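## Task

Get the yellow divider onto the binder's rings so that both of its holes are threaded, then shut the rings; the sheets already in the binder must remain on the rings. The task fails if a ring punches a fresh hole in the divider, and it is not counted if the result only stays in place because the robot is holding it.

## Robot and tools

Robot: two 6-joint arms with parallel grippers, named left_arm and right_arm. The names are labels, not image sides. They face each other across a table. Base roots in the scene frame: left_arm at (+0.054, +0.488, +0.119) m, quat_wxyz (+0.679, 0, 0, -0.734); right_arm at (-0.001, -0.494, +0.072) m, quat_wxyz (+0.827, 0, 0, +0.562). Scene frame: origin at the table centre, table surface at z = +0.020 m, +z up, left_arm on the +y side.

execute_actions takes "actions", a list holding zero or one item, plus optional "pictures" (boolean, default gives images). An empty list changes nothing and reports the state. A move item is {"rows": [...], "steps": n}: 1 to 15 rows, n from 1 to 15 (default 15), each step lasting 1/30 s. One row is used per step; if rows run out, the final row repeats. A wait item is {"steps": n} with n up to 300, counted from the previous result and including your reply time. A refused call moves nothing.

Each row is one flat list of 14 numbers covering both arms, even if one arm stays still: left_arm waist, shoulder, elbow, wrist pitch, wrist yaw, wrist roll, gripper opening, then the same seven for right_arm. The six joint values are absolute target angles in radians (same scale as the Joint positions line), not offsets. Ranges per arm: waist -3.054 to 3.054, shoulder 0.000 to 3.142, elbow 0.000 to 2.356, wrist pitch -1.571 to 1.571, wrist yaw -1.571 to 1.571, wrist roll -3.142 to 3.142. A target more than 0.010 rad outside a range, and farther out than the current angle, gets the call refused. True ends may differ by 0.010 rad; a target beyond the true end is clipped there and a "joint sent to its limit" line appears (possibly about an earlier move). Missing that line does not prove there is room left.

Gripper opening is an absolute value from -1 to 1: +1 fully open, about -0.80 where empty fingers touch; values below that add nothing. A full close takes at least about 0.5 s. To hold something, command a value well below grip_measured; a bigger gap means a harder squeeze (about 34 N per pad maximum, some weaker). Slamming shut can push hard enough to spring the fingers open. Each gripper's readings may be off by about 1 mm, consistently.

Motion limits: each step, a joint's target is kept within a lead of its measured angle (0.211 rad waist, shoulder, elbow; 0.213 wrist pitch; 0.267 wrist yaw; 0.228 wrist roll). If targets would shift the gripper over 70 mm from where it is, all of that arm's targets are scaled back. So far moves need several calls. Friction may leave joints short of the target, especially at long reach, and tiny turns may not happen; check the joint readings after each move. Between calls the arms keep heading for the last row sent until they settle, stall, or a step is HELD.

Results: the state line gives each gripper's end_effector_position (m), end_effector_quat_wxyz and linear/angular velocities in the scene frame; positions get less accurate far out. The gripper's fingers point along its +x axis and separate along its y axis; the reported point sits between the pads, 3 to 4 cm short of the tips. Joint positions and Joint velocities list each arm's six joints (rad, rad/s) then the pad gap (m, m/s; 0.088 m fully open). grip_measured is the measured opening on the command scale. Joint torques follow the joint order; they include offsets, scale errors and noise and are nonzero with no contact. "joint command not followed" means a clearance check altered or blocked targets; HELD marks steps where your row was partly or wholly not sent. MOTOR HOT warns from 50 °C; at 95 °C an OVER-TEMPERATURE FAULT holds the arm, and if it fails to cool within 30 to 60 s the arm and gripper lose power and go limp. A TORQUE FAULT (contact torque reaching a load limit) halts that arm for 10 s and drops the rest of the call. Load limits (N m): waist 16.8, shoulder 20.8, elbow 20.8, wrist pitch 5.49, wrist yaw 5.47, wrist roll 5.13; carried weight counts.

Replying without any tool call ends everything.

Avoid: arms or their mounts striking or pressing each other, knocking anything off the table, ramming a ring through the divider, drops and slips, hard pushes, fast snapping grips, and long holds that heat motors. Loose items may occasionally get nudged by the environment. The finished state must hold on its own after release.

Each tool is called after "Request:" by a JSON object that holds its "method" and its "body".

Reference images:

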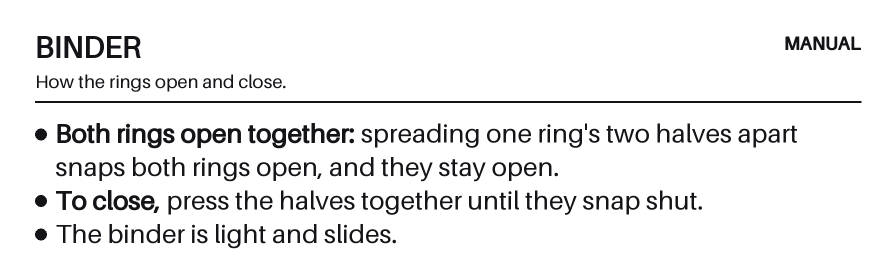

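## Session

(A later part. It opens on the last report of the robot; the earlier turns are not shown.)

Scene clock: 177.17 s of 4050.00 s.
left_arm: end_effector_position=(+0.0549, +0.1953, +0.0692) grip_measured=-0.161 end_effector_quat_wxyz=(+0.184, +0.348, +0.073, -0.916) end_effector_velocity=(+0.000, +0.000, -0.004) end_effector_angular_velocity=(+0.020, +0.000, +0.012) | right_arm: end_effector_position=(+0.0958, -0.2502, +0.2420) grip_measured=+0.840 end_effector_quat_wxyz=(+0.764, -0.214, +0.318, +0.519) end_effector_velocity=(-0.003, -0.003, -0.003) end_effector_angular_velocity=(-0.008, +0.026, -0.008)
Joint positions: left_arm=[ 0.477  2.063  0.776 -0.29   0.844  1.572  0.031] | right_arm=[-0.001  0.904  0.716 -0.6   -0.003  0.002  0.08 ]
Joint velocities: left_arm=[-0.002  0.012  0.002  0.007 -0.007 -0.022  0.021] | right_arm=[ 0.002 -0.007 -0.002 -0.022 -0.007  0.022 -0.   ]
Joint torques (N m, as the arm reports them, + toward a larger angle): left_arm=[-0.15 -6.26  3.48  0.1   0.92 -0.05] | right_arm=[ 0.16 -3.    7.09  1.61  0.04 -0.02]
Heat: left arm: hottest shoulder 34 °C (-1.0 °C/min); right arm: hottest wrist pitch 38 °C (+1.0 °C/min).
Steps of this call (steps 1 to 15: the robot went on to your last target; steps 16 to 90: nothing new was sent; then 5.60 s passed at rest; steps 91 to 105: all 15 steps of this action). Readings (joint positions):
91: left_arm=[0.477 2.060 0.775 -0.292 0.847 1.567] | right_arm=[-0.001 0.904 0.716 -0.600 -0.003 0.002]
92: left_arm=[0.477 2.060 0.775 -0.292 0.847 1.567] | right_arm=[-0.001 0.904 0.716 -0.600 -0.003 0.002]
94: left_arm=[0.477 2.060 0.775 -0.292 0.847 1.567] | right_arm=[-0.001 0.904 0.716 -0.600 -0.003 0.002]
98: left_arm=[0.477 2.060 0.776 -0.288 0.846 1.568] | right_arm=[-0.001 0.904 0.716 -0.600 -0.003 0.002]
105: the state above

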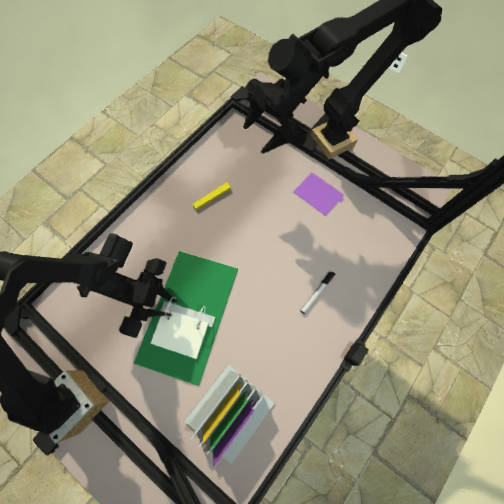

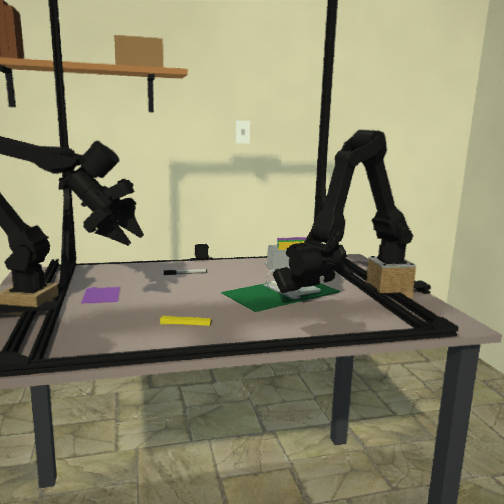

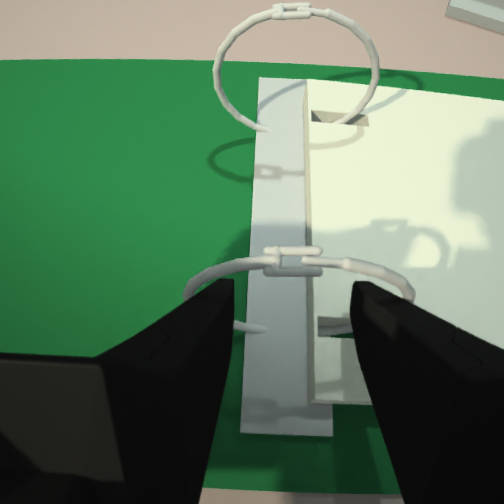

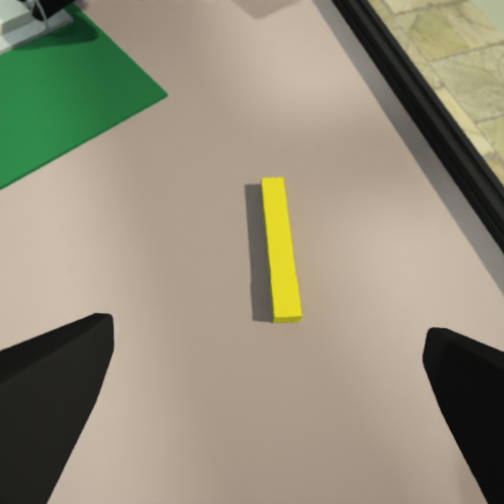

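Request:
{"method": "execute_actions", "body": {"actions": [{"rows":[[0.47,2.07,0.785,-0.285,0.85,1.571,-0.15,0,0.904,0.716,-0.6,0,0,0.84],[0.465,2.072,0.787,-0.285,0.85,1.571,-0.15,0,0.904,0.716,-0.6,0,0,0.84],[0.46,2.074,0.79,-0.285,0.85,1.571,-0.15,0,0.904,0.716,-0.6,0,0,0.84],[0.455,2.076,0.792,-0.285,0.85,1.571,-0.15,0,0.904,0.716,-0.6,0,0,0.84],[0.45,2.078,0.795,-0.285,0.85,1.571,-0.15,0,0.904,0.716,-0.6,0,0,0.84],[0.445,2.08,0.797,-0.285,0.85,1.571,-0.15,0,0.904,0.716,-0.6,0,0,0.84],[0.445,2.08,0.797,-0.285,0.85,1.571,-0.15,0,0.904,0.716,-0.6,0,0,0.84],[0.445,2.08,0.797,-0.285,0.85,1.571,-0.15,0,0.904,0.716,-0.6,0,0,0.84],[0.445,2.08,0.797,-0.285,0.85,1.571,-0.05,0,0.904,0.716,-0.6,0,0,0.84],[0.445,2.08,0.797,-0.285,0.85,1.571,0.0,0,0.904,0.716,-0.6,0,0,0.84],[0.445,2.08,0.797,-0.285,0.85,1.571,0.05,0,0.904,0.716,-0.6,0,0,0.84],[0.445,2.08,0.797,-0.285,0.85,1.571,0.1,0,0.904,0.716,-0.6,0,0,0.84],[0.445,2.08,0.797,-0.285,0.85,1.571,0.15,0,0.904,0.716,-0.6,0,0,0.84]],"steps":15}]}}

Scene clock: 183.87 s of 4050.00 s.
left_arm: end_effector_position=(+0.0480, +0.1911, +0.0682) grip_measured=+0.082 end_effector_quat_wxyz=(+0.172, +0.349, +0.065, -0.919) end_effector_velocity=(-0.004, +0.000, +0.005) end_effector_angular_velocity=(+0.037, +0.022, -0.007) | right_arm: end_effector_position=(+0.0958, -0.2502, +0.2420) grip_measured=+0.840 end_effector_quat_wxyz=(+0.764, -0.214, +0.318, +0.519) end_effector_velocity=(-0.002, -0.001, -0.002) end_effector_angular_velocity=(-0.007, +0.003, +0.013)
Joint positions: left_arm=[ 0.448  2.076  0.791 -0.285  0.845  1.57   0.043] | right_arm=[-0.001  0.904  0.716 -0.6   -0.003  0.001  0.08 ]
Joint velocities: left_arm=[-0.012 -0.002  0.027 -0.066  0.007 -0.007  0.032] | right_arm=[ 0.002 -0.002 -0.002 -0.007 -0.007 -0.007 -0.   ]
Joint torques (N m, as the arm reports them, + toward a larger angle): left_arm=[-0.25 -6.02  3.65  0.12  0.88  0.07] | right_arm=[-0.05 -2.8   6.99  1.67  0.06 -0.07]
Heat: left arm: hottest shoulder 34 °C (-1.0 °C/min); right arm: hottest elbow 38 °C (+1.0 °C/min).
Steps of this call (steps 1 to 15: the robot went on to your last target; steps 16 to 90: nothing new was sent; then 3.20 s passed at rest; steps 91 to 105: all 15 steps of this action). Readings (joint positions):
91: left_arm=[0.477 2.065 0.776 -0.289 0.843 1.572] | right_arm=[-0.001 0.904 0.716 -0.600 -0.003 0.001]
92: left_arm=[0.476 2.065 0.777 -0.289 0.843 1.572] | right_arm=[-0.001 0.904 0.716 -0.600 -0.003 0.001]
94: left_arm=[0.472 2.066 0.779 -0.289 0.843 1.572] | right_arm=[-0.001 0.904 0.716 -0.600 -0.003 0.001]
98: left_arm=[0.456 2.070 0.787 -0.287 0.845 1.570] | right_arm=[-0.001 0.904 0.716 -0.600 -0.003 0.001]
105: the state above

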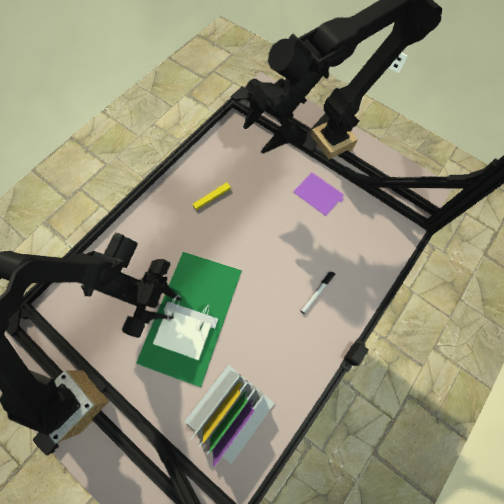

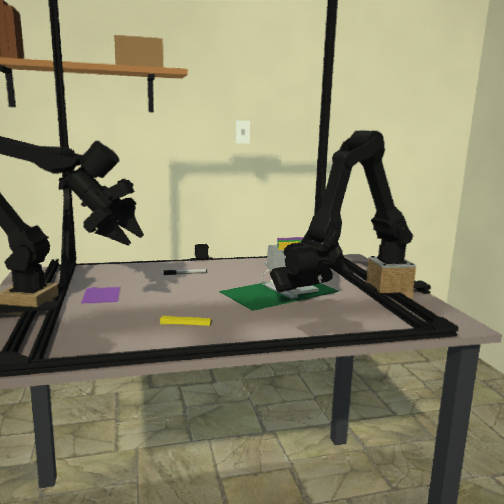

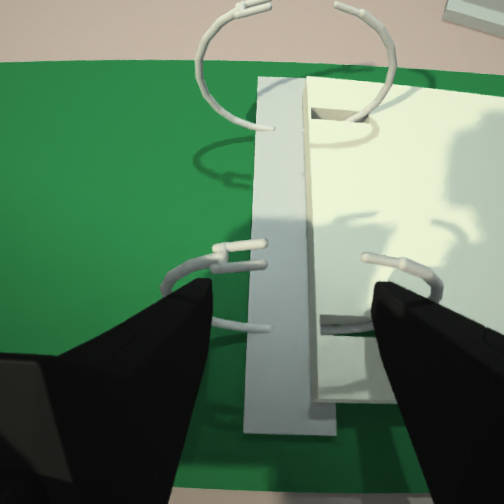

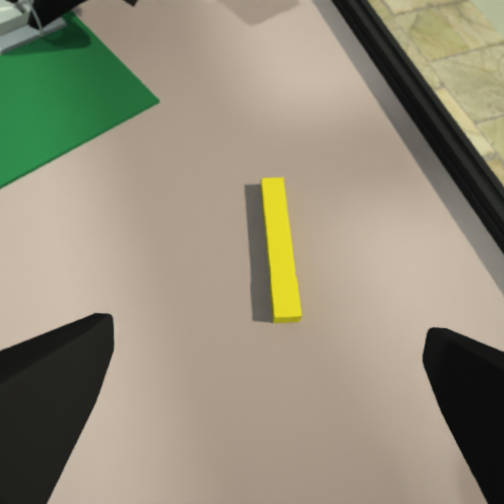

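Request:
{"method": "execute_actions", "body": {"actions": [{"rows":[[0.445,2.08,0.797,-0.285,0.85,1.571,-0.2,0,0.904,0.716,-0.6,0,0,0.84],[0.445,2.08,0.797,-0.285,0.85,1.571,-0.5,0,0.904,0.716,-0.6,0,0,0.84],[0.445,2.08,0.797,-0.285,0.85,1.571,-0.7,0,0.904,0.716,-0.6,0,0,0.84],[0.445,2.08,0.797,-0.285,0.85,1.571,-0.7,0,0.904,0.716,-0.6,0,0,0.84],[0.445,2.08,0.797,-0.285,0.85,1.571,-0.7,0,0.904,0.716,-0.6,0,0,0.84],[0.445,2.08,0.797,-0.285,0.85,1.571,-0.7,0,0.904,0.716,-0.6,0,0,0.84],[0.445,2.08,0.797,-0.285,0.85,1.571,-0.7,0,0.904,0.716,-0.6,0,0,0.84],[0.445,2.08,0.797,-0.285,0.85,1.571,-0.7,0,0.904,0.716,-0.6,0,0,0.84],[0.46,2.07,0.785,-0.29,0.85,1.571,-0.7,0,0.904,0.716,-0.6,0,0,0.84],[0.475,2.06,0.775,-0.295,0.85,1.571,-0.7,0,0.904,0.716,-0.6,0,0,0.84],[0.49,2.045,0.765,-0.30,0.85,1.571,-0.7,0,0.904,0.716,-0.6,0,0,0.84],[0.505,2.03,0.76,-0.31,0.85,1.571,-0.7,0,0.904,0.716,-0.6,0,0,0.84],[0.52,2.01,0.755,-0.325,0.85,1.571,-0.7,0,0.904,0.716,-0.6,0,0,0.84],[0.535,1.99,0.752,-0.345,0.85,1.571,-0.7,0,0.904,0.716,-0.6,0,0,0.84],[0.55,1.96,0.75,-0.37,0.85,1.571,-0.7,0,0.904,0.716,-0.6,0,0,0.84]],"steps":15}], "pictures": false}}

Scene clock: 196.00 s of 4050.00 s.
left_arm: end_effector_position=(+0.0608, +0.1998, +0.0765) grip_measured=-0.689 end_effector_quat_wxyz=(+0.195, +0.345, +0.083, -0.914) end_effector_velocity=(+0.101, +0.054, +0.111) end_effector_angular_velocity=(+0.081, +0.029, +0.432) | right_arm: end_effector_position=(+0.0958, -0.2502, +0.2420) grip_measured=+0.840 end_effector_quat_wxyz=(+0.764, -0.214, +0.318, +0.519) end_effector_velocity=(-0.001, -0.002, -0.000) end_effector_angular_velocity=(-0.002, +0.001, +0.008)
Joint positions: left_arm=[ 0.505  2.03   0.766 -0.324  0.846  1.57   0.005] | right_arm=[-0.001  0.904  0.716 -0.6   -0.003  0.001  0.08 ]
Joint velocities: left_arm=[ 0.427 -0.525 -0.144 -0.462 -0.007 -0.007 -0.005] | right_arm=[-0.002 -0.007 -0.002 -0.007 -0.007 -0.007 -0.   ]
Joint torques (N m, as the arm reports them, + toward a larger angle): left_arm=[-0.09 -8.15  3.06  0.02  0.85  0.05] | right_arm=[ 0.04 -2.94  7.01  1.65  0.11 -0.02]
Heat: left arm: hottest shoulder 34 °C (+0.0 °C/min); right arm: hottest elbow 38 °C (+1.0 °C/min).
Steps of this call (steps 1 to 15: the robot went on to your last target; steps 16 to 90: nothing new was sent; then 8.63 s passed at rest; steps 91 to 105: all 15 steps of this action). Readings (joint positions):
91: left_arm=[0.448 2.076 0.791 -0.286 0.846 1.570] | right_arm=[-0.001 0.904 0.716 -0.600 -0.003 0.001]
92: left_arm=[0.448 2.076 0.791 -0.286 0.846 1.570] | right_arm=[-0.001 0.904 0.716 -0.600 -0.003 0.001]
94: left_arm=[0.447 2.076 0.792 -0.286 0.846 1.570] | right_arm=[-0.001 0.904 0.716 -0.600 -0.003 0.001]
98: left_arm=[0.447 2.076 0.792 -0.286 0.846 1.570] | right_arm=[-0.001 0.904 0.716 -0.600 -0.003 0.001]
105: the state above

Request:
{"method": "execute_actions", "body": {"actions": [{"rows":[[0.58,1.9,0.8,-0.48,0.85,1.571,-0.7,0,0.904,0.716,-0.6,0,0,0.84],[0.58,1.9,0.8,-0.48,0.85,1.571,-0.7,0,0.904,0.716,-0.6,0,0,0.84],[0.58,1.8,0.9,-0.65,0.85,1.571,-0.7,0,0.904,0.716,-0.6,0,0,0.84],[0.58,1.8,0.9,-0.65,0.85,1.571,-0.7,0,0.904,0.716,-0.6,0,0,0.84],[0.55,1.65,1.05,-0.9,0.85,1.4,-0.5,0,0.904,0.716,-0.6,0,0,0.84],[0.55,1.65,1.05,-0.9,0.85,1.4,-0.5,0,0.904,0.716,-0.6,0,0,0.84],[0.5,1.5,1.2,-1.1,0.8,1.1,-0.3,0,0.904,0.716,-0.6,0,0,0.84],[0.5,1.5,1.2,-1.1,0.8,1.1,-0.3,0,0.904,0.716,-0.6,0,0,0.84],[0.3,1.42,1.3,-1.15,0.6,0.8,0,0,0.904,0.716,-0.6,0,0,0.84],[0.3,1.42,1.3,-1.15,0.6,0.8,0,0,0.904,0.716,-0.6,0,0,0.84],[0.1,1.404,1.328,-1.144,0.4,0.5,0.3,0,0.904,0.716,-0.6,0,0,0.84],[0.1,1.404,1.328,-1.144,0.4,0.5,0.3,0,0.904,0.716,-0.6,0,0,0.84],[-0.8,1.404,1.328,-1.144,0,0,0.3,0,0.904,0.716,-0.6,0,0,0.84]],"steps":15}], "pictures": false}}

Request:
{"method": "execute_actions", "body": {"actions": [{"steps":40}]}}

Scene clock: 204.27 s of 4050.00 s.
left_arm: end_effector_position=(+0.0571, +0.1549, +0.2686) grip_measured=+0.176 end_effector_quat_wxyz=(+0.271, +0.449, +0.086, -0.847) end_effector_velocity=(-0.191, +0.047, +0.401) end_effector_angular_velocity=(+0.234, -1.100, +0.374) | right_arm: end_effector_position=(+0.0958, -0.2501, +0.2421) grip_measured=+0.840 end_effector_quat_wxyz=(+0.764, -0.214, +0.318, +0.519) end_effector_velocity=(-0.001, -0.001, -0.002) end_effector_angular_velocity=(-0.007, +0.003, +0.008)
Joint positions: left_arm=[ 0.331  1.546  1.178 -0.893  0.559  1.195  0.048] | right_arm=[-0.     0.904  0.717 -0.6   -0.003  0.001  0.08 ]
Joint velocities: left_arm=[-1.14  -0.901  1.013 -1.179 -1.531 -1.297  0.054] | right_arm=[-0.002 -0.002 -0.002 -0.007 -0.007 -0.007 -0.   ]
Joint torques (N m, as the arm reports them, + toward a larger angle): left_arm=[-0.72 -7.16  6.77  0.22  0.29 -0.14] | right_arm=[ 0.18 -2.91  7.08  1.63  0.07 -0.01]
Heat: left arm: hottest shoulder 35 °C (+1.0 °C/min); right arm: hottest elbow 38 °C (+1.0 °C/min).
Steps of this call (steps 1 to 30: the robot went on to your last target; steps 31 to 90: nothing new was sent; then 4.77 s passed at rest; steps 91 to 105: all 15 steps of this action). Readings (joint positions):
91: left_arm=[0.550 1.962 0.760 -0.386 0.846 1.570] | right_arm=[-0.000 0.904 0.717 -0.600 -0.003 0.001]
92: left_arm=[0.556 1.952 0.765 -0.418 0.846 1.570] | right_arm=[-0.000 0.904 0.717 -0.600 -0.003 0.001]
94: left_arm=[0.568 1.904 0.804 -0.520 0.846 1.570] | right_arm=[-0.000 0.904 0.717 -0.600 -0.003 0.001]
98: left_arm=[0.556 1.773 0.938 -0.651 0.838 1.457] | right_arm=[-0.000 0.904 0.717 -0.600 -0.003 0.001]
105: the state above

Scene clock: 205.60 s of 4050.00 s.
left_arm: end_effector_position=(-0.1770, +0.2965, +0.3152) grip_measured=+0.300 end_effector_quat_wxyz=(+0.274, +0.544, +0.196, -0.769) end_effector_velocity=(+0.002, +0.001, -0.001) end_effector_angular_velocity=(-0.003, -0.012, -0.007) | right_arm: end_effector_position=(+0.0958, -0.2501, +0.2422) grip_measured=+0.840 end_effector_quat_wxyz=(+0.764, -0.214, +0.318, +0.519) end_effector_velocity=(-0.001, -0.005, -0.006) end_effector_angular_velocity=(-0.025, +0.010, +0.003)
Joint positions: left_arm=[-0.797  1.411  1.32  -1.142  0.005  0.005  0.054] | right_arm=[-0.     0.904  0.717 -0.6   -0.003  0.001  0.08 ]
Joint velocities: left_arm=[-0.002 -0.002 -0.002 -0.007 -0.007  0.007 -0.   ] | right_arm=[-0.007 -0.002 -0.007 -0.022 -0.007 -0.007  0.   ]
Joint torques (N m, as the arm reports them, + toward a larger angle): left_arm=[-0.22 -5.65  7.64  0.55 -0.21 -0.14] | right_arm=[ 0.15 -2.91  6.93  1.63  0.1  -0.04]
Heat: left arm: hottest shoulder 35 °C (+1.0 °C/min); right arm: hottest elbow 38 °C (+1.0 °C/min).
Steps of this call (steps 1 to 40: the robot went on to your last target). Readings (joint positions):
1: left_arm=[0.290 1.516 1.212 -0.935 0.503 1.148] | right_arm=[-0.000 0.904 0.717 -0.600 -0.003 0.001]
2: left_arm=[0.242 1.489 1.244 -0.982 0.440 1.094] | right_arm=[-0.000 0.904 0.717 -0.600 -0.003 0.001]
4: left_arm=[0.136 1.441 1.288 -1.060 0.314 0.984] | right_arm=[-0.000 0.904 0.717 -0.600 -0.003 0.001]
8: left_arm=[-0.072 1.411 1.317 -1.118 0.099 0.762] | right_arm=[-0.000 0.904 0.717 -0.600 -0.003 0.001]
40: the state above

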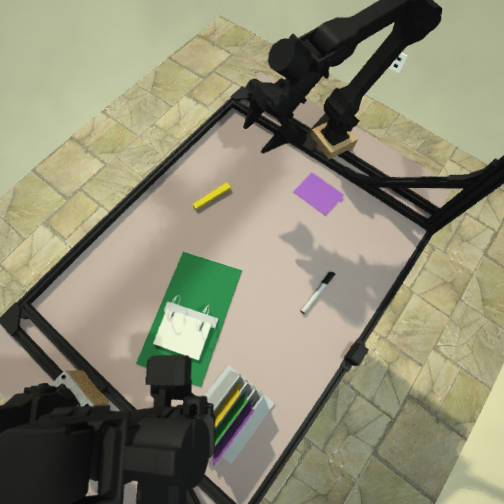

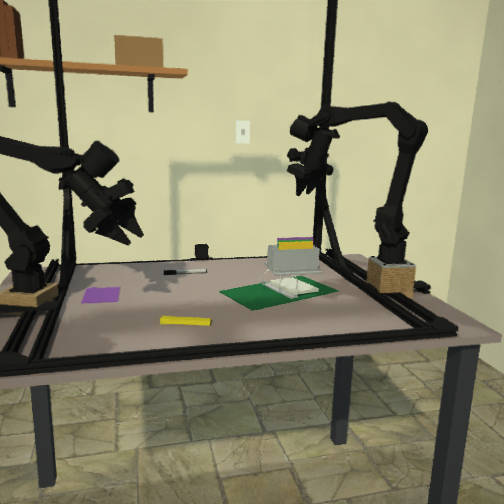

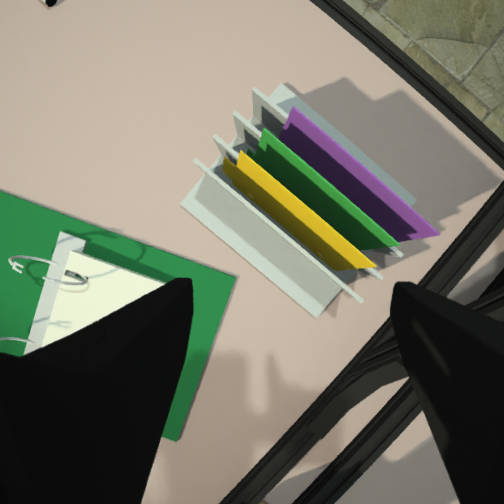

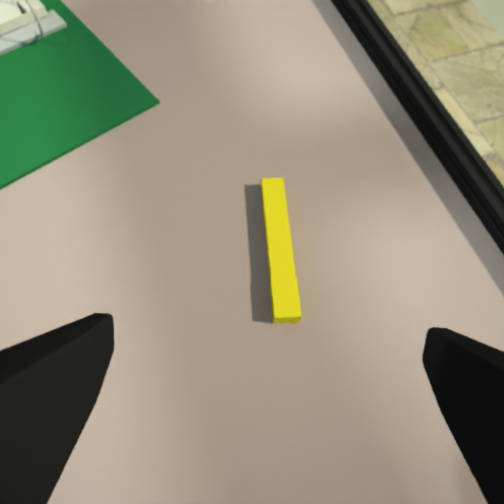

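Request:
{"method": "execute_actions", "body": {"actions": [{"rows":[[-0.82,1.5,1.32,-1.12,0,0.5,0.1,0,0.904,0.716,-0.6,0,0,0.84],[-0.82,1.5,1.32,-1.12,0,0.5,0.1,0,0.904,0.716,-0.6,0,0,0.84],[-0.82,1.5,1.32,-1.12,0,0.5,0.1,0,0.904,0.716,-0.6,0,0,0.84],[-0.84,1.6,1.32,-1.1,0,1.0,-0.1,0,0.904,0.716,-0.6,0,0,0.84],[-0.84,1.6,1.32,-1.1,0,1.0,-0.1,0,0.904,0.716,-0.6,0,0,0.84],[-0.84,1.6,1.32,-1.1,0,1.0,-0.1,0,0.904,0.716,-0.6,0,0,0.84],[-0.86,1.7,1.31,-1.07,0,1.6,-0.3,0,0.904,0.716,-0.6,0,0,0.84],[-0.86,1.7,1.31,-1.07,0,1.6,-0.3,0,0.904,0.716,-0.6,0,0,0.84],[-0.86,1.7,1.31,-1.07,0,1.6,-0.3,0,0.904,0.716,-0.6,0,0,0.84],[-0.867,1.8,1.305,-1.03,0,2.196,-0.4,0,0.904,0.716,-0.6,0,0,0.84],[-0.867,1.8,1.305,-1.03,0,2.196,-0.4,0,0.904,0.716,-0.6,0,0,0.84],[-0.867,1.8,1.305,-1.03,0,2.196,-0.4,0,0.904,0.716,-0.6,0,0,0.84],[-0.867,1.875,1.304,-1.005,0,2.196,-0.4,0,0.904,0.716,-0.6,0,0,0.84]],"steps":15}], "pictures": false}}

Request:
{"method": "execute_actions", "body": {"actions": [{"steps":30}]}}

Scene clock: 249.77 s of 4050.00 s.
left_arm: end_effector_position=(-0.2192, +0.2896, +0.1976) grip_measured=-0.363 end_effector_quat_wxyz=(-0.055, +0.690, -0.076, -0.718) end_effector_velocity=(-0.030, -0.012, -0.244) end_effector_angular_velocity=(+0.214, -0.446, -1.687) | right_arm: end_effector_position=(+0.0958, -0.2501, +0.2422) grip_measured=+0.840 end_effector_quat_wxyz=(+0.764, -0.214, +0.318, +0.519) end_effector_velocity=(+0.001, -0.002, -0.002) end_effector_angular_velocity=(-0.011, -0.007, -0.002)
Joint positions: left_arm=[-0.863  1.81   1.314 -1.025  0.003  0.815  0.021] | right_arm=[-0.     0.904  0.717 -0.6   -0.003  0.001  0.08 ]
Joint velocities: left_arm=[-0.027  0.735 -0.056  0.3   -0.007  1.663 -0.017] | right_arm=[-0.002 -0.002 -0.002 -0.007  0.007 -0.007 -0.   ]
Joint torques (N m, as the arm reports them, + toward a larger angle): left_arm=[-0.18 -7.72  5.32  0.13 -0.06  0.14] | right_arm=[ 0.01 -2.84  7.1   1.63  0.08 -0.03]
Heat: left arm: hottest elbow 36 °C (+2.0 °C/min); right arm: hottest elbow 39 °C (+1.0 °C/min).
Steps of this call (steps 1 to 15: the robot went on to your last target; steps 16 to 90: nothing new was sent; then 40.67 s passed at rest; steps 91 to 105: all 15 steps of this action). Readings (joint positions):
91: left_arm=[-0.799 1.418 1.321 -1.142 0.004 0.039] | right_arm=[-0.000 0.904 0.717 -0.600 -0.003 0.001]
92: left_arm=[-0.803 1.429 1.322 -1.137 0.003 0.098] | right_arm=[-0.000 0.904 0.717 -0.600 -0.003 0.001]
94: left_arm=[-0.812 1.468 1.323 -1.127 0.003 0.208] | right_arm=[-0.000 0.904 0.717 -0.600 -0.003 0.001]
98: left_arm=[-0.837 1.593 1.323 -1.097 0.003 0.429] | right_arm=[-0.000 0.904 0.717 -0.600 -0.003 0.001]
105: the state above

Scene clock: 250.77 s of 4050.00 s.
left_arm: end_effector_position=(-0.2191, +0.2903, +0.1777) grip_measured=-0.400 end_effector_quat_wxyz=(-0.494, +0.504, -0.496, -0.506) end_effector_velocity=(+0.002, +0.001, +0.000) end_effector_angular_velocity=(-0.002, -0.010, -0.112) | right_arm: end_effector_position=(+0.0958, -0.2501, +0.2422) grip_measured=+0.840 end_effector_quat_wxyz=(+0.764, -0.214, +0.318, +0.519) end_effector_velocity=(-0.001, -0.001, -0.002) end_effector_angular_velocity=(-0.007, +0.003, +0.008)
Joint positions: left_arm=[-0.865  1.866  1.305 -1.007  0.003  2.179  0.019] | right_arm=[-0.     0.904  0.717 -0.6   -0.003  0.001  0.08 ]
Joint velocities: left_arm=[-0.002 -0.002 -0.002 -0.007 -0.007  0.11  -0.   ] | right_arm=[-0.002 -0.002 -0.002 -0.007 -0.007 -0.007 -0.   ]
Joint torques (N m, as the arm reports them, + toward a larger angle): left_arm=[-0.22 -6.34  5.51  0.16 -0.04  0.11] | right_arm=[-0.02 -2.88  7.1   1.62  0.08 -0.02]
Heat: left arm: hottest elbow 36 °C (+2.0 °C/min); right arm: hottest elbow 39 °C (+1.0 °C/min).
Steps of this call (steps 1 to 30: the robot went on to your last target). Readings (joint positions):
1: left_arm=[-0.864 1.831 1.311 -1.019 0.003 0.870] | right_arm=[-0.000 0.904 0.717 -0.600 -0.003 0.001]
2: left_arm=[-0.864 1.846 1.309 -1.018 0.003 0.926] | right_arm=[-0.000 0.904 0.717 -0.600 -0.003 0.001]
4: left_arm=[-0.864 1.862 1.305 -1.015 0.003 1.036] | right_arm=[-0.000 0.904 0.717 -0.600 -0.003 0.001]
8: left_arm=[-0.865 1.865 1.305 -1.008 0.003 1.260] | right_arm=[-0.000 0.904 0.717 -0.600 -0.003 0.001]
30: the state above

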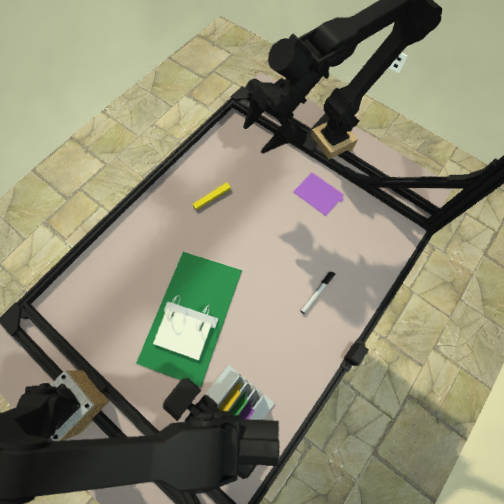

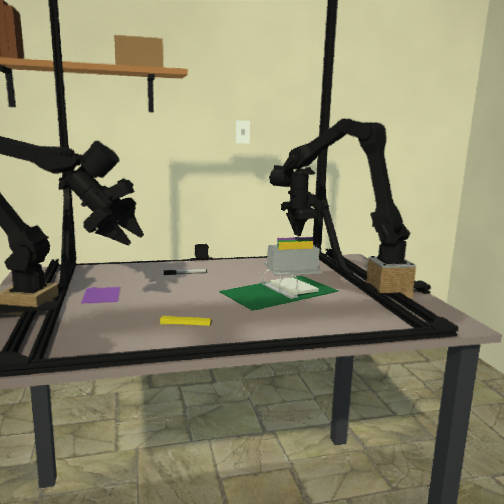

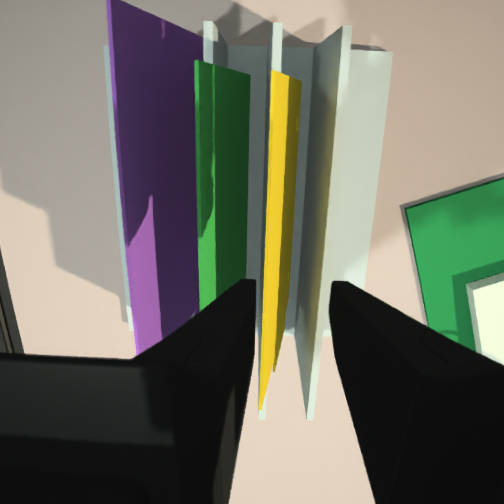

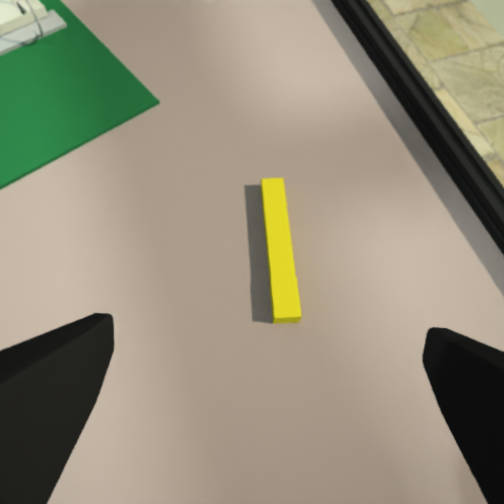

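Request:
{"method": "execute_actions", "body": {"actions": [{"rows":[[-0.875,1.88,1.30,-0.99,0,2.19,-0.4,0,0.904,0.716,-0.6,0,0,0.84],[-0.88,1.89,1.29,-0.97,0,2.19,-0.4,0,0.904,0.716,-0.6,0,0,0.84],[-0.88,1.9,1.285,-0.955,0,2.19,-0.4,0,0.904,0.716,-0.6,0,0,0.84],[-0.88,1.91,1.28,-0.94,0,2.19,-0.4,0,0.904,0.716,-0.6,0,0,0.84],[-0.88,1.92,1.275,-0.93,0,2.19,-0.4,0,0.904,0.716,-0.6,0,0,0.84],[-0.88,1.93,1.27,-0.918,0,2.19,-0.4,0,0.904,0.716,-0.6,0,0,0.84]],"steps":15}]}}

Scene clock: 267.33 s of 4050.00 s.
left_arm: end_effector_position=(-0.2271, +0.2902, +0.1528) grip_measured=-0.400 end_effector_quat_wxyz=(-0.501, +0.497, -0.503, -0.499) end_effector_velocity=(-0.005, -0.006, +0.000) end_effector_angular_velocity=(-0.039, +0.017, -0.010) | right_arm: end_effector_position=(+0.0958, -0.2501, +0.2423) grip_measured=+0.840 end_effector_quat_wxyz=(+0.764, -0.214, +0.318, +0.519) end_effector_velocity=(-0.005, -0.003, -0.006) end_effector_angular_velocity=(-0.021, +0.020, +0.023)
Joint positions: left_arm=[-0.878  1.922  1.276 -0.921  0.003  2.192  0.019] | right_arm=[-0.     0.904  0.717 -0.6   -0.003  0.001  0.08 ]
Joint velocities: left_arm=[-0.002 -0.002 -0.002  0.037 -0.022  0.007 -0.   ] | right_arm=[ 0.002 -0.002 -0.007 -0.022 -0.022 -0.007 -0.   ]
Joint torques (N m, as the arm reports them, + toward a larger angle): left_arm=[-0.19 -6.81  4.59  0.13 -0.04 -0.06] | right_arm=[ 0.18 -2.93  7.14  1.6   0.07 -0.02]
Heat: left arm: hottest shoulder 36 °C (+1.0 °C/min); right arm: hottest elbow 39 °C (+1.0 °C/min).
Steps of this call (steps 1 to 30: the robot went on to your last target; steps 31 to 90: nothing new was sent; then 13.07 s passed at rest; steps 91 to 105: all 15 steps of this action). Readings (joint positions):
91: left_arm=[-0.865 1.867 1.305 -1.006 0.003 2.192] | right_arm=[-0.000 0.904 0.717 -0.600 -0.003 0.001]
92: left_arm=[-0.866 1.868 1.304 -1.000 0.003 2.192] | right_arm=[-0.000 0.904 0.717 -0.600 -0.003 0.001]
94: left_arm=[-0.872 1.876 1.301 -0.976 0.003 2.192] | right_arm=[-0.000 0.904 0.717 -0.600 -0.003 0.001]
98: left_arm=[-0.878 1.907 1.287 -0.937 0.003 2.192] | right_arm=[-0.000 0.904 0.717 -0.600 -0.003 0.001]
105: the state above

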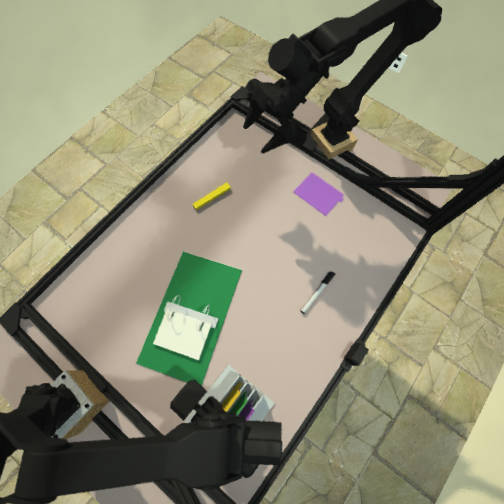

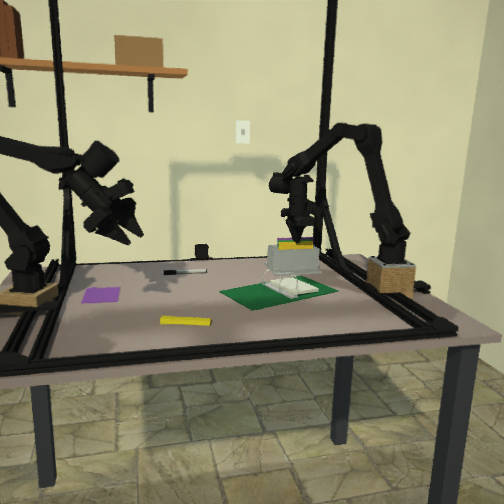

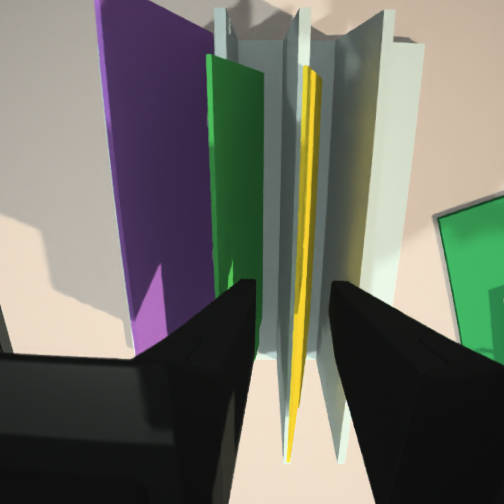

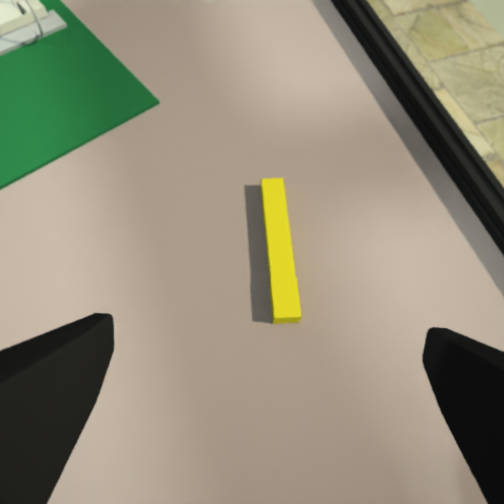

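Request:
{"method": "zoom_image", "body": {"camera": "cam_low", "region": [255, 200, 345, 290]}}

Region (255, 200, 345, 290) of cam_low's 504x504 image, scaled by 5.600, with more detail than that image has.

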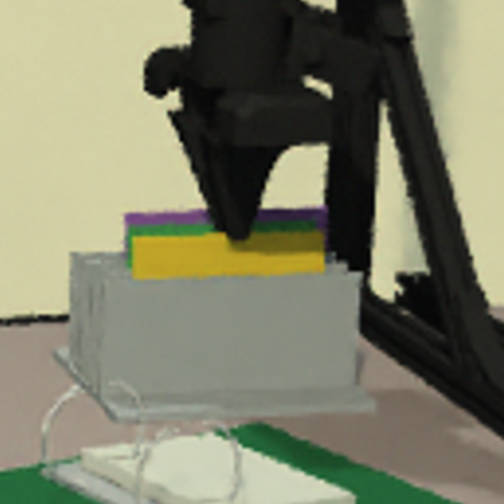

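Request:
{"method": "execute_actions", "body": {"actions": [{"rows":[[-0.88,1.935,1.262,-0.905,0,2.19,-0.4,0,0.904,0.716,-0.6,0,0,0.84],[-0.88,1.94,1.255,-0.89,0,2.19,-0.4,0,0.904,0.716,-0.6,0,0,0.84],[-0.88,1.946,1.248,-0.878,0,2.19,-0.4,0,0.904,0.716,-0.6,0,0,0.84],[-0.88,1.952,1.241,-0.865,0,2.19,-0.4,0,0.904,0.716,-0.6,0,0,0.84],[-0.88,1.96,1.234,-0.851,0,2.19,-0.4,0,0.904,0.716,-0.6,0,0,0.84]],"steps":15}]}}

Request:
{"method": "zoom_image", "body": {"camera": "cam_low", "region": [255, 200, 345, 290]}}

Scene clock: 274.23 s of 4050.00 s.
left_arm: end_effector_position=(-0.2277, +0.2898, +0.1351) grip_measured=-0.400 end_effector_quat_wxyz=(-0.500, +0.497, -0.503, -0.500) end_effector_velocity=(+0.002, +0.001, -0.001) end_effector_angular_velocity=(+0.001, -0.014, -0.010) | right_arm: end_effector_position=(+0.0959, -0.2501, +0.2424) grip_measured=+0.840 end_effector_quat_wxyz=(+0.764, -0.214, +0.318, +0.519) end_effector_velocity=(-0.000, +0.000, -0.001) end_effector_angular_velocity=(+0.002, -0.001, +0.008)
Joint positions: left_arm=[-0.878  1.952  1.24  -0.854  0.003  2.192  0.019] | right_arm=[-0.     0.904  0.717 -0.6   -0.002  0.001  0.08 ]
Joint velocities: left_arm=[-0.002  0.002 -0.002 -0.007 -0.007  0.007 -0.   ] | right_arm=[-0.002 -0.002 -0.007  0.007 -0.007 -0.007  0.   ]
Joint torques (N m, as the arm reports them, + toward a larger angle): left_arm=[-0.23 -6.8   4.62  0.15 -0.03 -0.05] | right_arm=[-0.15 -2.84  6.99  1.66  0.06 -0.02]
Heat: left arm: hottest shoulder 36 °C (+1.0 °C/min); right arm: hottest elbow 39 °C (+1.0 °C/min).
Steps of this call (steps 1 to 15: the robot went on to your last target; steps 16 to 90: nothing new was sent; then 3.40 s passed at rest; steps 91 to 105: all 15 steps of this action). Readings (joint positions):
91: left_arm=[-0.878 1.923 1.275 -0.918 0.003 2.192] | right_arm=[-0.000 0.904 0.717 -0.600 -0.002 0.001]
92: left_arm=[-0.878 1.923 1.273 -0.913 0.003 2.192] | right_arm=[-0.000 0.904 0.717 -0.600 -0.002 0.001]
94: left_arm=[-0.878 1.927 1.266 -0.895 0.003 2.192] | right_arm=[-0.000 0.904 0.717 -0.600 -0.002 0.001]
98: left_arm=[-0.878 1.945 1.248 -0.865 0.003 2.192] | right_arm=[-0.000 0.904 0.717 -0.600 -0.002 0.001]
105: the state above

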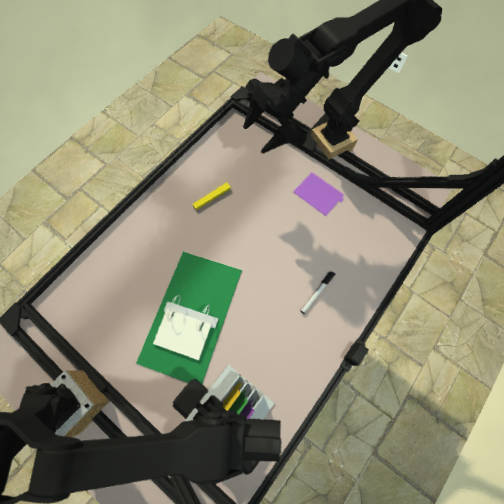

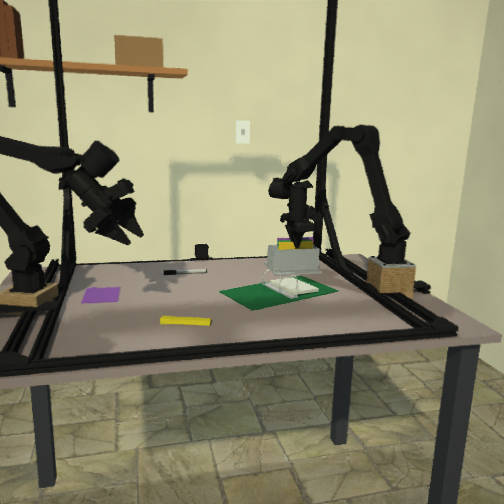

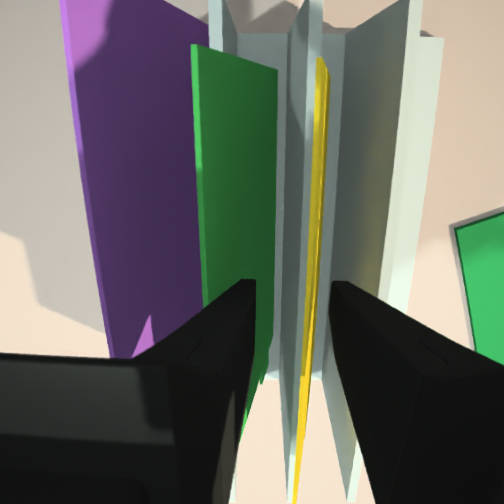

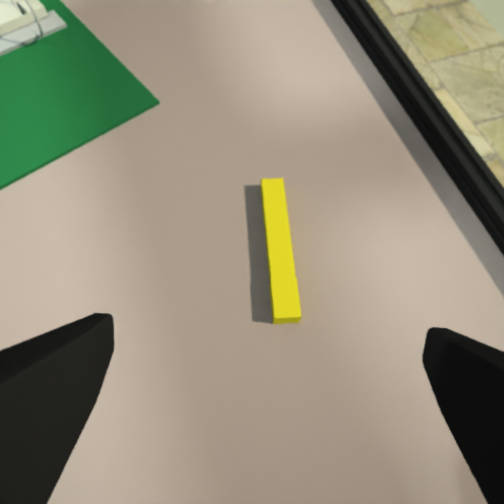

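Region (255, 200, 345, 290) of cam_low's 504x504 image, scaled by 5.600, with more detail than that image has.

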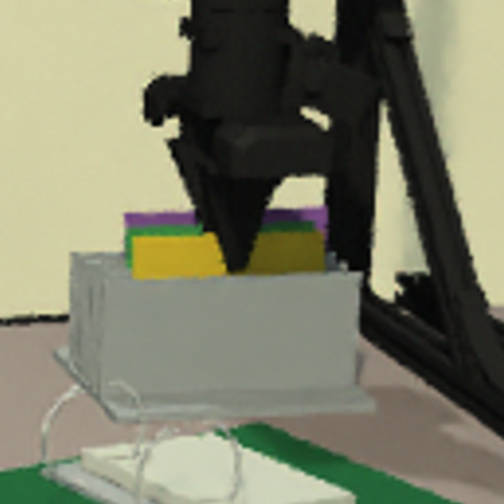

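Request:
{"method": "execute_actions", "body": {"actions": [{"rows":[[-0.88,1.96,1.234,-0.851,0,2.19,-0.5,0,0.904,0.716,-0.6,0,0,0.84],[-0.88,1.96,1.234,-0.851,0,2.19,-0.6,0,0.904,0.716,-0.6,0,0,0.84],[-0.88,1.96,1.234,-0.851,0,2.19,-0.65,0,0.904,0.716,-0.6,0,0,0.84],[-0.88,1.96,1.234,-0.851,0,2.19,-0.7,0,0.904,0.716,-0.6,0,0,0.84],[-0.88,1.96,1.234,-0.851,0,2.19,-0.75,0,0.904,0.716,-0.6,0,0,0.84],[-0.88,1.96,1.234,-0.851,0,2.19,-0.8,0,0.904,0.716,-0.6,0,0,0.84],[-0.88,1.96,1.234,-0.851,0,2.19,-0.9,0,0.904,0.716,-0.6,0,0,0.84],[-0.88,1.96,1.234,-0.851,0,2.19,-1,0,0.904,0.716,-0.6,0,0,0.84]],"steps":15}], "pictures": false}}

Request:
{"method": "execute_actions", "body": {"actions": [{"rows":[[-0.88,1.95,1.245,-0.87,0,2.19,-1,0,0.904,0.716,-0.6,0,0,0.84],[-0.88,1.94,1.255,-0.89,0,2.19,-1,0,0.904,0.716,-0.6,0,0,0.84],[-0.88,1.93,1.265,-0.91,0,2.19,-1,0,0.904,0.716,-0.6,0,0,0.84],[-0.88,1.915,1.275,-0.935,0,2.19,-1,0,0.904,0.716,-0.6,0,0,0.84],[-0.88,1.9,1.285,-0.96,0,2.19,-1,0,0.904,0.716,-0.6,0,0,0.84],[-0.88,1.885,1.295,-0.985,0,2.19,-1,0,0.904,0.716,-0.6,0,0,0.84],[-0.88,1.87,1.305,-1.01,0,2.19,-1,0,0.904,0.716,-0.6,0,0,0.84],[-0.88,1.855,1.315,-1.035,0,2.19,-1,0,0.904,0.716,-0.6,0,0,0.84],[-0.88,1.84,1.325,-1.06,0,2.19,-1,0,0.904,0.716,-0.6,0,0,0.84],[-0.88,1.825,1.335,-1.085,0,2.19,-1,0,0.904,0.716,-0.6,0,0,0.84],[-0.88,1.81,1.345,-1.11,0,2.19,-1,0,0.904,0.716,-0.6,0,0,0.84],[-0.88,1.795,1.355,-1.135,0,2.19,-1,0,0.904,0.716,-0.6,0,0,0.84],[-0.88,1.78,1.365,-1.16,0,2.19,-1,0,0.904,0.716,-0.6,0,0,0.84],[-0.88,1.765,1.375,-1.185,0,2.19,-1,0,0.904,0.716,-0.6,0,0,0.84],[-0.88,1.75,1.385,-1.21,0,2.19,-1,0,0.904,0.716,-0.6,0,0,0.84]],"steps":15}]}}

Scene clock: 289.97 s of 4050.00 s.
left_arm: end_effector_position=(-0.2274, +0.2897, +0.1347) grip_measured=-0.759 end_effector_quat_wxyz=(-0.499, +0.499, -0.503, -0.499) end_effector_velocity=(+0.002, +0.001, +0.000) end_effector_angular_velocity=(-0.002, -0.010, +0.020) | right_arm: end_effector_position=(+0.0959, -0.2501, +0.2424) grip_measured=+0.840 end_effector_quat_wxyz=(+0.764, -0.214, +0.318, +0.519) end_effector_velocity=(-0.003, +0.003, +0.003) end_effector_angular_velocity=(+0.015, +0.005, +0.023)
Joint positions: left_arm=[-0.879  1.952  1.239 -0.853 -0.001  2.189  0.002] | right_arm=[-0.     0.904  0.717 -0.6   -0.002  0.001  0.08 ]
Joint velocities: left_arm=[-0.002 -0.002 -0.002 -0.007 -0.007 -0.022 -0.   ] | right_arm=[ 0.002 -0.002  0.002  0.007 -0.022 -0.007 -0.   ]
Joint torques (N m, as the arm reports them, + toward a larger angle): left_arm=[-0.1  -6.88  4.65  0.18  0.12  0.06] | right_arm=[-0.01 -3.05  7.04  1.62  0.11 -0.04]
Heat: left arm: hottest shoulder 36 °C (+1.0 °C/min); right arm: hottest elbow 40 °C (+1.0 °C/min).
Steps of this call (steps 1 to 15: the robot went on to your last target; steps 16 to 90: nothing new was sent; then 12.23 s passed at rest; steps 91 to 105: all 15 steps of this action). Readings (joint positions):
91: left_arm=[-0.878 1.952 1.240 -0.853 0.003 2.192] | right_arm=[-0.000 0.904 0.717 -0.600 -0.002 0.001]
92: left_arm=[-0.878 1.952 1.240 -0.853 0.003 2.192] | right_arm=[-0.000 0.904 0.717 -0.600 -0.002 0.001]
94: left_arm=[-0.878 1.952 1.240 -0.853 0.003 2.192] | right_arm=[-0.000 0.904 0.717 -0.600 -0.002 0.001]
98: left_arm=[-0.878 1.952 1.240 -0.854 0.001 2.190] | right_arm=[-0.000 0.904 0.717 -0.600 -0.002 0.001]
105: the state above

Scene clock: 290.47 s of 4050.00 s.
left_arm: end_effector_position=(-0.2097, +0.3020, +0.2042) grip_measured=-0.760 end_effector_quat_wxyz=(-0.511, +0.501, -0.492, -0.496) end_effector_velocity=(+0.059, +0.041, +0.220) end_effector_angular_velocity=(-0.018, +0.014, -0.010) | right_arm: end_effector_position=(+0.0959, -0.2501, +0.2424) grip_measured=+0.840 end_effector_quat_wxyz=(+0.764, -0.214, +0.318, +0.519) end_effector_velocity=(+0.001, -0.002, -0.002) end_effector_angular_velocity=(-0.014, -0.017, +0.008)
Joint positions: left_arm=[-0.879  1.811  1.343 -1.131 -0.002  2.189  0.002] | right_arm=[-0.     0.904  0.717 -0.6   -0.002  0.001  0.08 ]
Joint velocities: left_arm=[-0.002 -0.471  0.305 -0.755 -0.007  0.007  0.   ] | right_arm=[-0.002 -0.002 -0.002 -0.007  0.007 -0.022 -0.   ]
Joint torques (N m, as the arm reports them, + toward a larger angle): left_arm=[-0.08 -8.94  7.09 -0.15  0.17  0.04] | right_arm=[-0.1  -2.96  7.04  1.64  0.1  -0.03]
Heat: left arm: hottest shoulder 36 °C (+1.0 °C/min); right arm: hottest elbow 40 °C (+1.0 °C/min).
Steps of this call (steps 1 to 15: all 15 steps of this action). Readings (joint positions):
1: left_arm=[-0.879 1.952 1.239 -0.853 -0.001 2.189] | right_arm=[-0.000 0.904 0.717 -0.600 -0.002 0.001]
2: left_arm=[-0.879 1.952 1.240 -0.856 -0.002 2.189] | right_arm=[-0.000 0.904 0.717 -0.600 -0.002 0.001]
4: left_arm=[-0.879 1.951 1.248 -0.881 -0.002 2.189] | right_arm=[-0.000 0.904 0.717 -0.600 -0.002 0.001]
8: left_arm=[-0.879 1.922 1.267 -0.969 -0.002 2.189] | right_arm=[-0.000 0.904 0.717 -0.600 -0.002 0.001]
15: the state above

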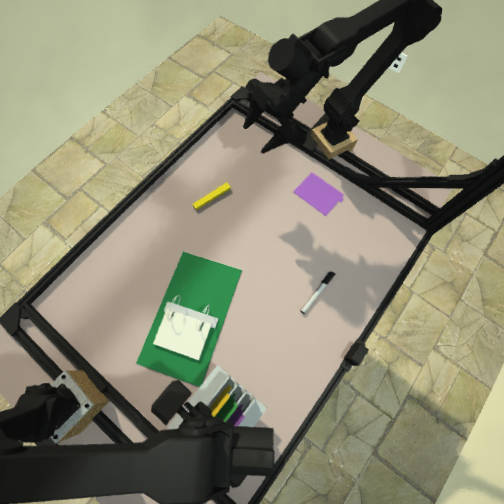

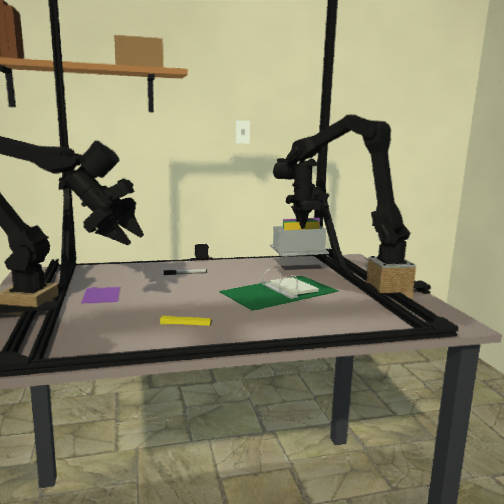

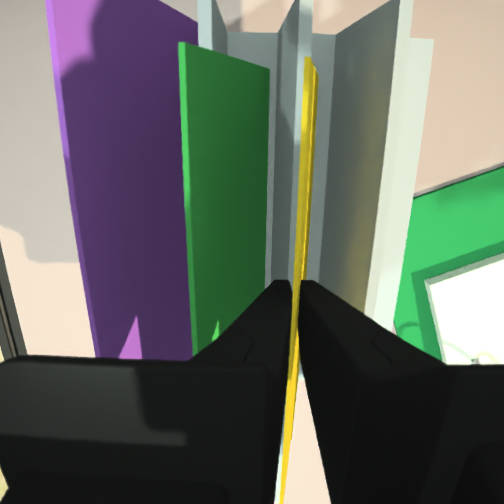

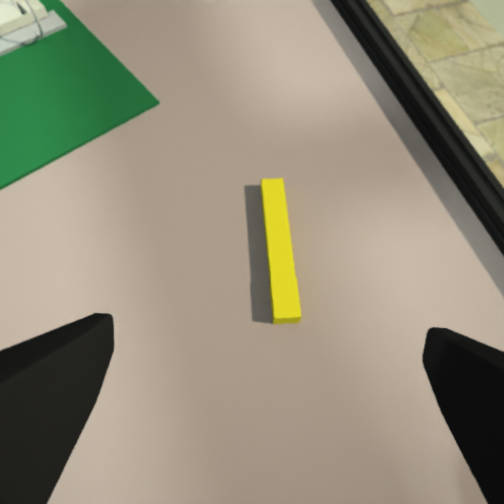

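Request:
{"method": "execute_actions", "body": {"actions": [{"rows":[[-0.88,1.80,1.35,-1.12,0,2.19,-1,0,0.904,0.716,-0.6,0,0,0.84],[-0.88,1.82,1.34,-1.09,0,2.19,-1,0,0.904,0.716,-0.6,0,0,0.84],[-0.88,1.84,1.325,-1.06,0,2.19,-1,0,0.904,0.716,-0.6,0,0,0.84],[-0.88,1.855,1.315,-1.035,0,2.19,-1,0,0.904,0.716,-0.6,0,0,0.84],[-0.88,1.87,1.305,-1.01,0,2.19,-1,0,0.904,0.716,-0.6,0,0,0.84],[-0.88,1.885,1.295,-0.985,0,2.19,-1,0,0.904,0.716,-0.6,0,0,0.84],[-0.88,1.9,1.285,-0.96,0,2.19,-1,0,0.904,0.716,-0.6,0,0,0.84],[-0.88,1.915,1.275,-0.935,0,2.19,-1,0,0.904,0.716,-0.6,0,0,0.84],[-0.88,1.925,1.265,-0.915,0,2.19,-1,0,0.904,0.716,-0.6,0,0,0.84],[-0.88,1.935,1.255,-0.895,0,2.19,-1,0,0.904,0.716,-0.6,0,0,0.84],[-0.88,1.945,1.245,-0.875,0,2.19,-1,0,0.904,0.716,-0.6,0,0,0.84],[-0.88,1.95,1.24,-0.865,0,2.19,-1,0,0.904,0.716,-0.6,0,0,0.84],[-0.88,1.955,1.237,-0.857,0,2.19,-1,0,0.904,0.716,-0.6,0,0,0.84]],"steps":15}], "pictures": false}}

Request:
{"method": "execute_actions", "body": {"actions": [{"steps":20}]}}

Scene clock: 296.17 s of 4050.00 s.
left_arm: end_effector_position=(-0.2233, +0.2925, +0.1375) grip_measured=-0.761 end_effector_quat_wxyz=(-0.507, +0.501, -0.495, -0.497) end_effector_velocity=(+0.010, +0.009, -0.063) end_effector_angular_velocity=(+0.038, -0.066, -0.015) | right_arm: end_effector_position=(+0.0959, -0.2501, +0.2424) grip_measured=+0.840 end_effector_quat_wxyz=(+0.764, -0.214, +0.318, +0.519) end_effector_velocity=(-0.001, -0.001, -0.002) end_effector_angular_velocity=(-0.007, +0.003, +0.008)
Joint positions: left_arm=[-0.879  1.948  1.245 -0.886 -0.002  2.189  0.002] | right_arm=[-0.     0.904  0.717 -0.6   -0.002  0.001  0.08 ]
Joint velocities: left_arm=[-0.007  0.12  -0.11   0.154 -0.007  0.007 -0.002] | right_arm=[-0.002 -0.002 -0.002 -0.007 -0.007 -0.007 -0.   ]
Joint torques (N m, as the arm reports them, + toward a larger angle): left_arm=[ 0.   -8.58  5.93  0.18  0.2   0.03] | right_arm=[ 0.05 -2.94  6.83  1.64  0.02  0.01]
Heat: left arm: hottest shoulder 37 °C (+2.0 °C/min); right arm: hottest elbow 40 °C (+1.0 °C/min).
Steps of this call (steps 1 to 30: the robot went on to your last target; steps 31 to 90: nothing new was sent; then 2.20 s passed at rest; steps 91 to 105: all 15 steps of this action). Readings (joint positions):
91: left_arm=[-0.879 1.767 1.370 -1.204 -0.002 2.189] | right_arm=[-0.000 0.904 0.717 -0.600 -0.002 0.001]
92: left_arm=[-0.879 1.771 1.365 -1.182 -0.002 2.189] | right_arm=[-0.000 0.904 0.717 -0.600 -0.002 0.001]
94: left_arm=[-0.879 1.794 1.353 -1.112 -0.002 2.189] | right_arm=[-0.000 0.904 0.717 -0.600 -0.002 0.001]
98: left_arm=[-0.879 1.865 1.311 -1.015 -0.002 2.189] | right_arm=[-0.000 0.904 0.717 -0.600 -0.002 0.001]
105: the state above

Scene clock: 296.83 s of 4050.00 s.
left_arm: end_effector_position=(-0.2264, +0.2904, +0.1355) grip_measured=-0.761 end_effector_quat_wxyz=(-0.501, +0.500, -0.501, -0.498) end_effector_velocity=(+0.001, +0.003, -0.001) end_effector_angular_velocity=(+0.013, -0.006, +0.005) | right_arm: end_effector_position=(+0.0959, -0.2501, +0.2424) grip_measured=+0.840 end_effector_quat_wxyz=(+0.764, -0.214, +0.318, +0.519) end_effector_velocity=(-0.002, -0.003, -0.002) end_effector_angular_velocity=(-0.016, +0.006, +0.008)
Joint positions: left_arm=[-0.879  1.95   1.24  -0.86  -0.003  2.189  0.002] | right_arm=[-0.     0.904  0.717 -0.6   -0.002  0.001  0.08 ]
Joint velocities: left_arm=[-0.002  0.002 -0.002 -0.007  0.007 -0.007  0.   ] | right_arm=[-0.002 -0.002  0.002 -0.022 -0.007 -0.007  0.   ]
Joint torques (N m, as the arm reports them, + toward a larger angle): left_arm=[-0.09 -7.17  4.88  0.25  0.14  0.05] | right_arm=[ 0.04 -2.96  6.98  1.61  0.08 -0.04]
Heat: left arm: hottest shoulder 37 °C (+2.0 °C/min); right arm: hottest elbow 40 °C (+1.0 °C/min).
Steps of this call (steps 1 to 20: the robot went on to your last target). Readings (joint positions):
1: left_arm=[-0.879 1.950 1.242 -0.882 -0.003 2.189] | right_arm=[-0.000 0.904 0.717 -0.600 -0.002 0.001]
2: left_arm=[-0.879 1.950 1.242 -0.876 -0.003 2.189] | right_arm=[-0.000 0.904 0.717 -0.600 -0.002 0.001]
4: left_arm=[-0.879 1.950 1.242 -0.864 -0.003 2.189] | right_arm=[-0.000 0.904 0.717 -0.600 -0.002 0.001]
8: left_arm=[-0.879 1.950 1.240 -0.862 -0.003 2.189] | right_arm=[-0.000 0.904 0.717 -0.600 -0.002 0.001]
20: the state above

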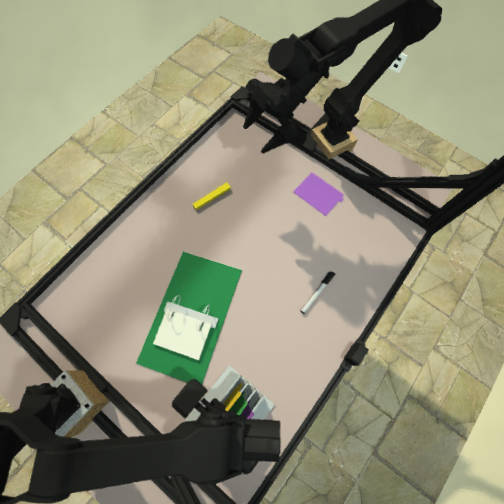

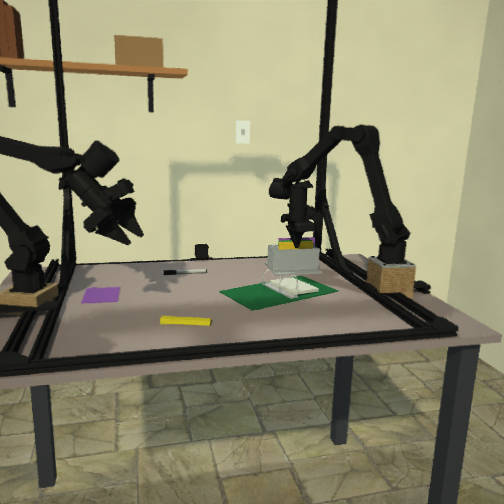

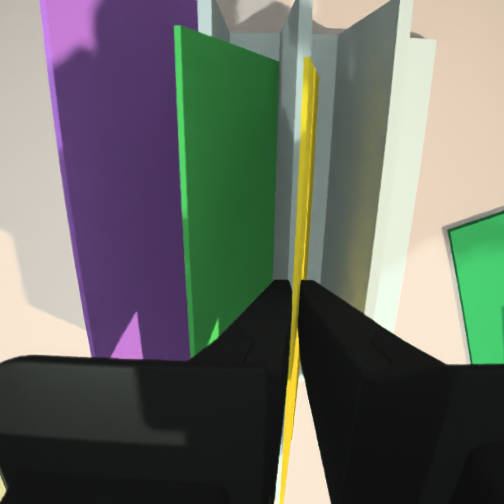

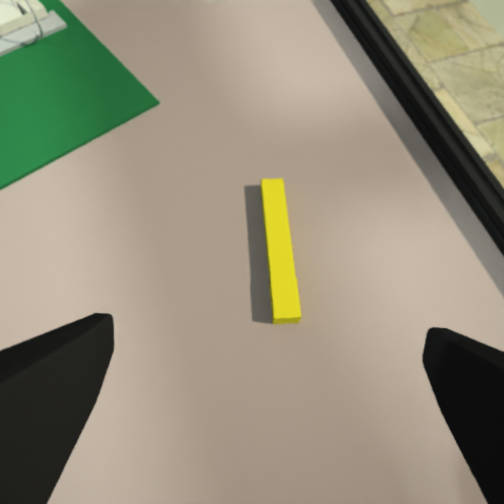

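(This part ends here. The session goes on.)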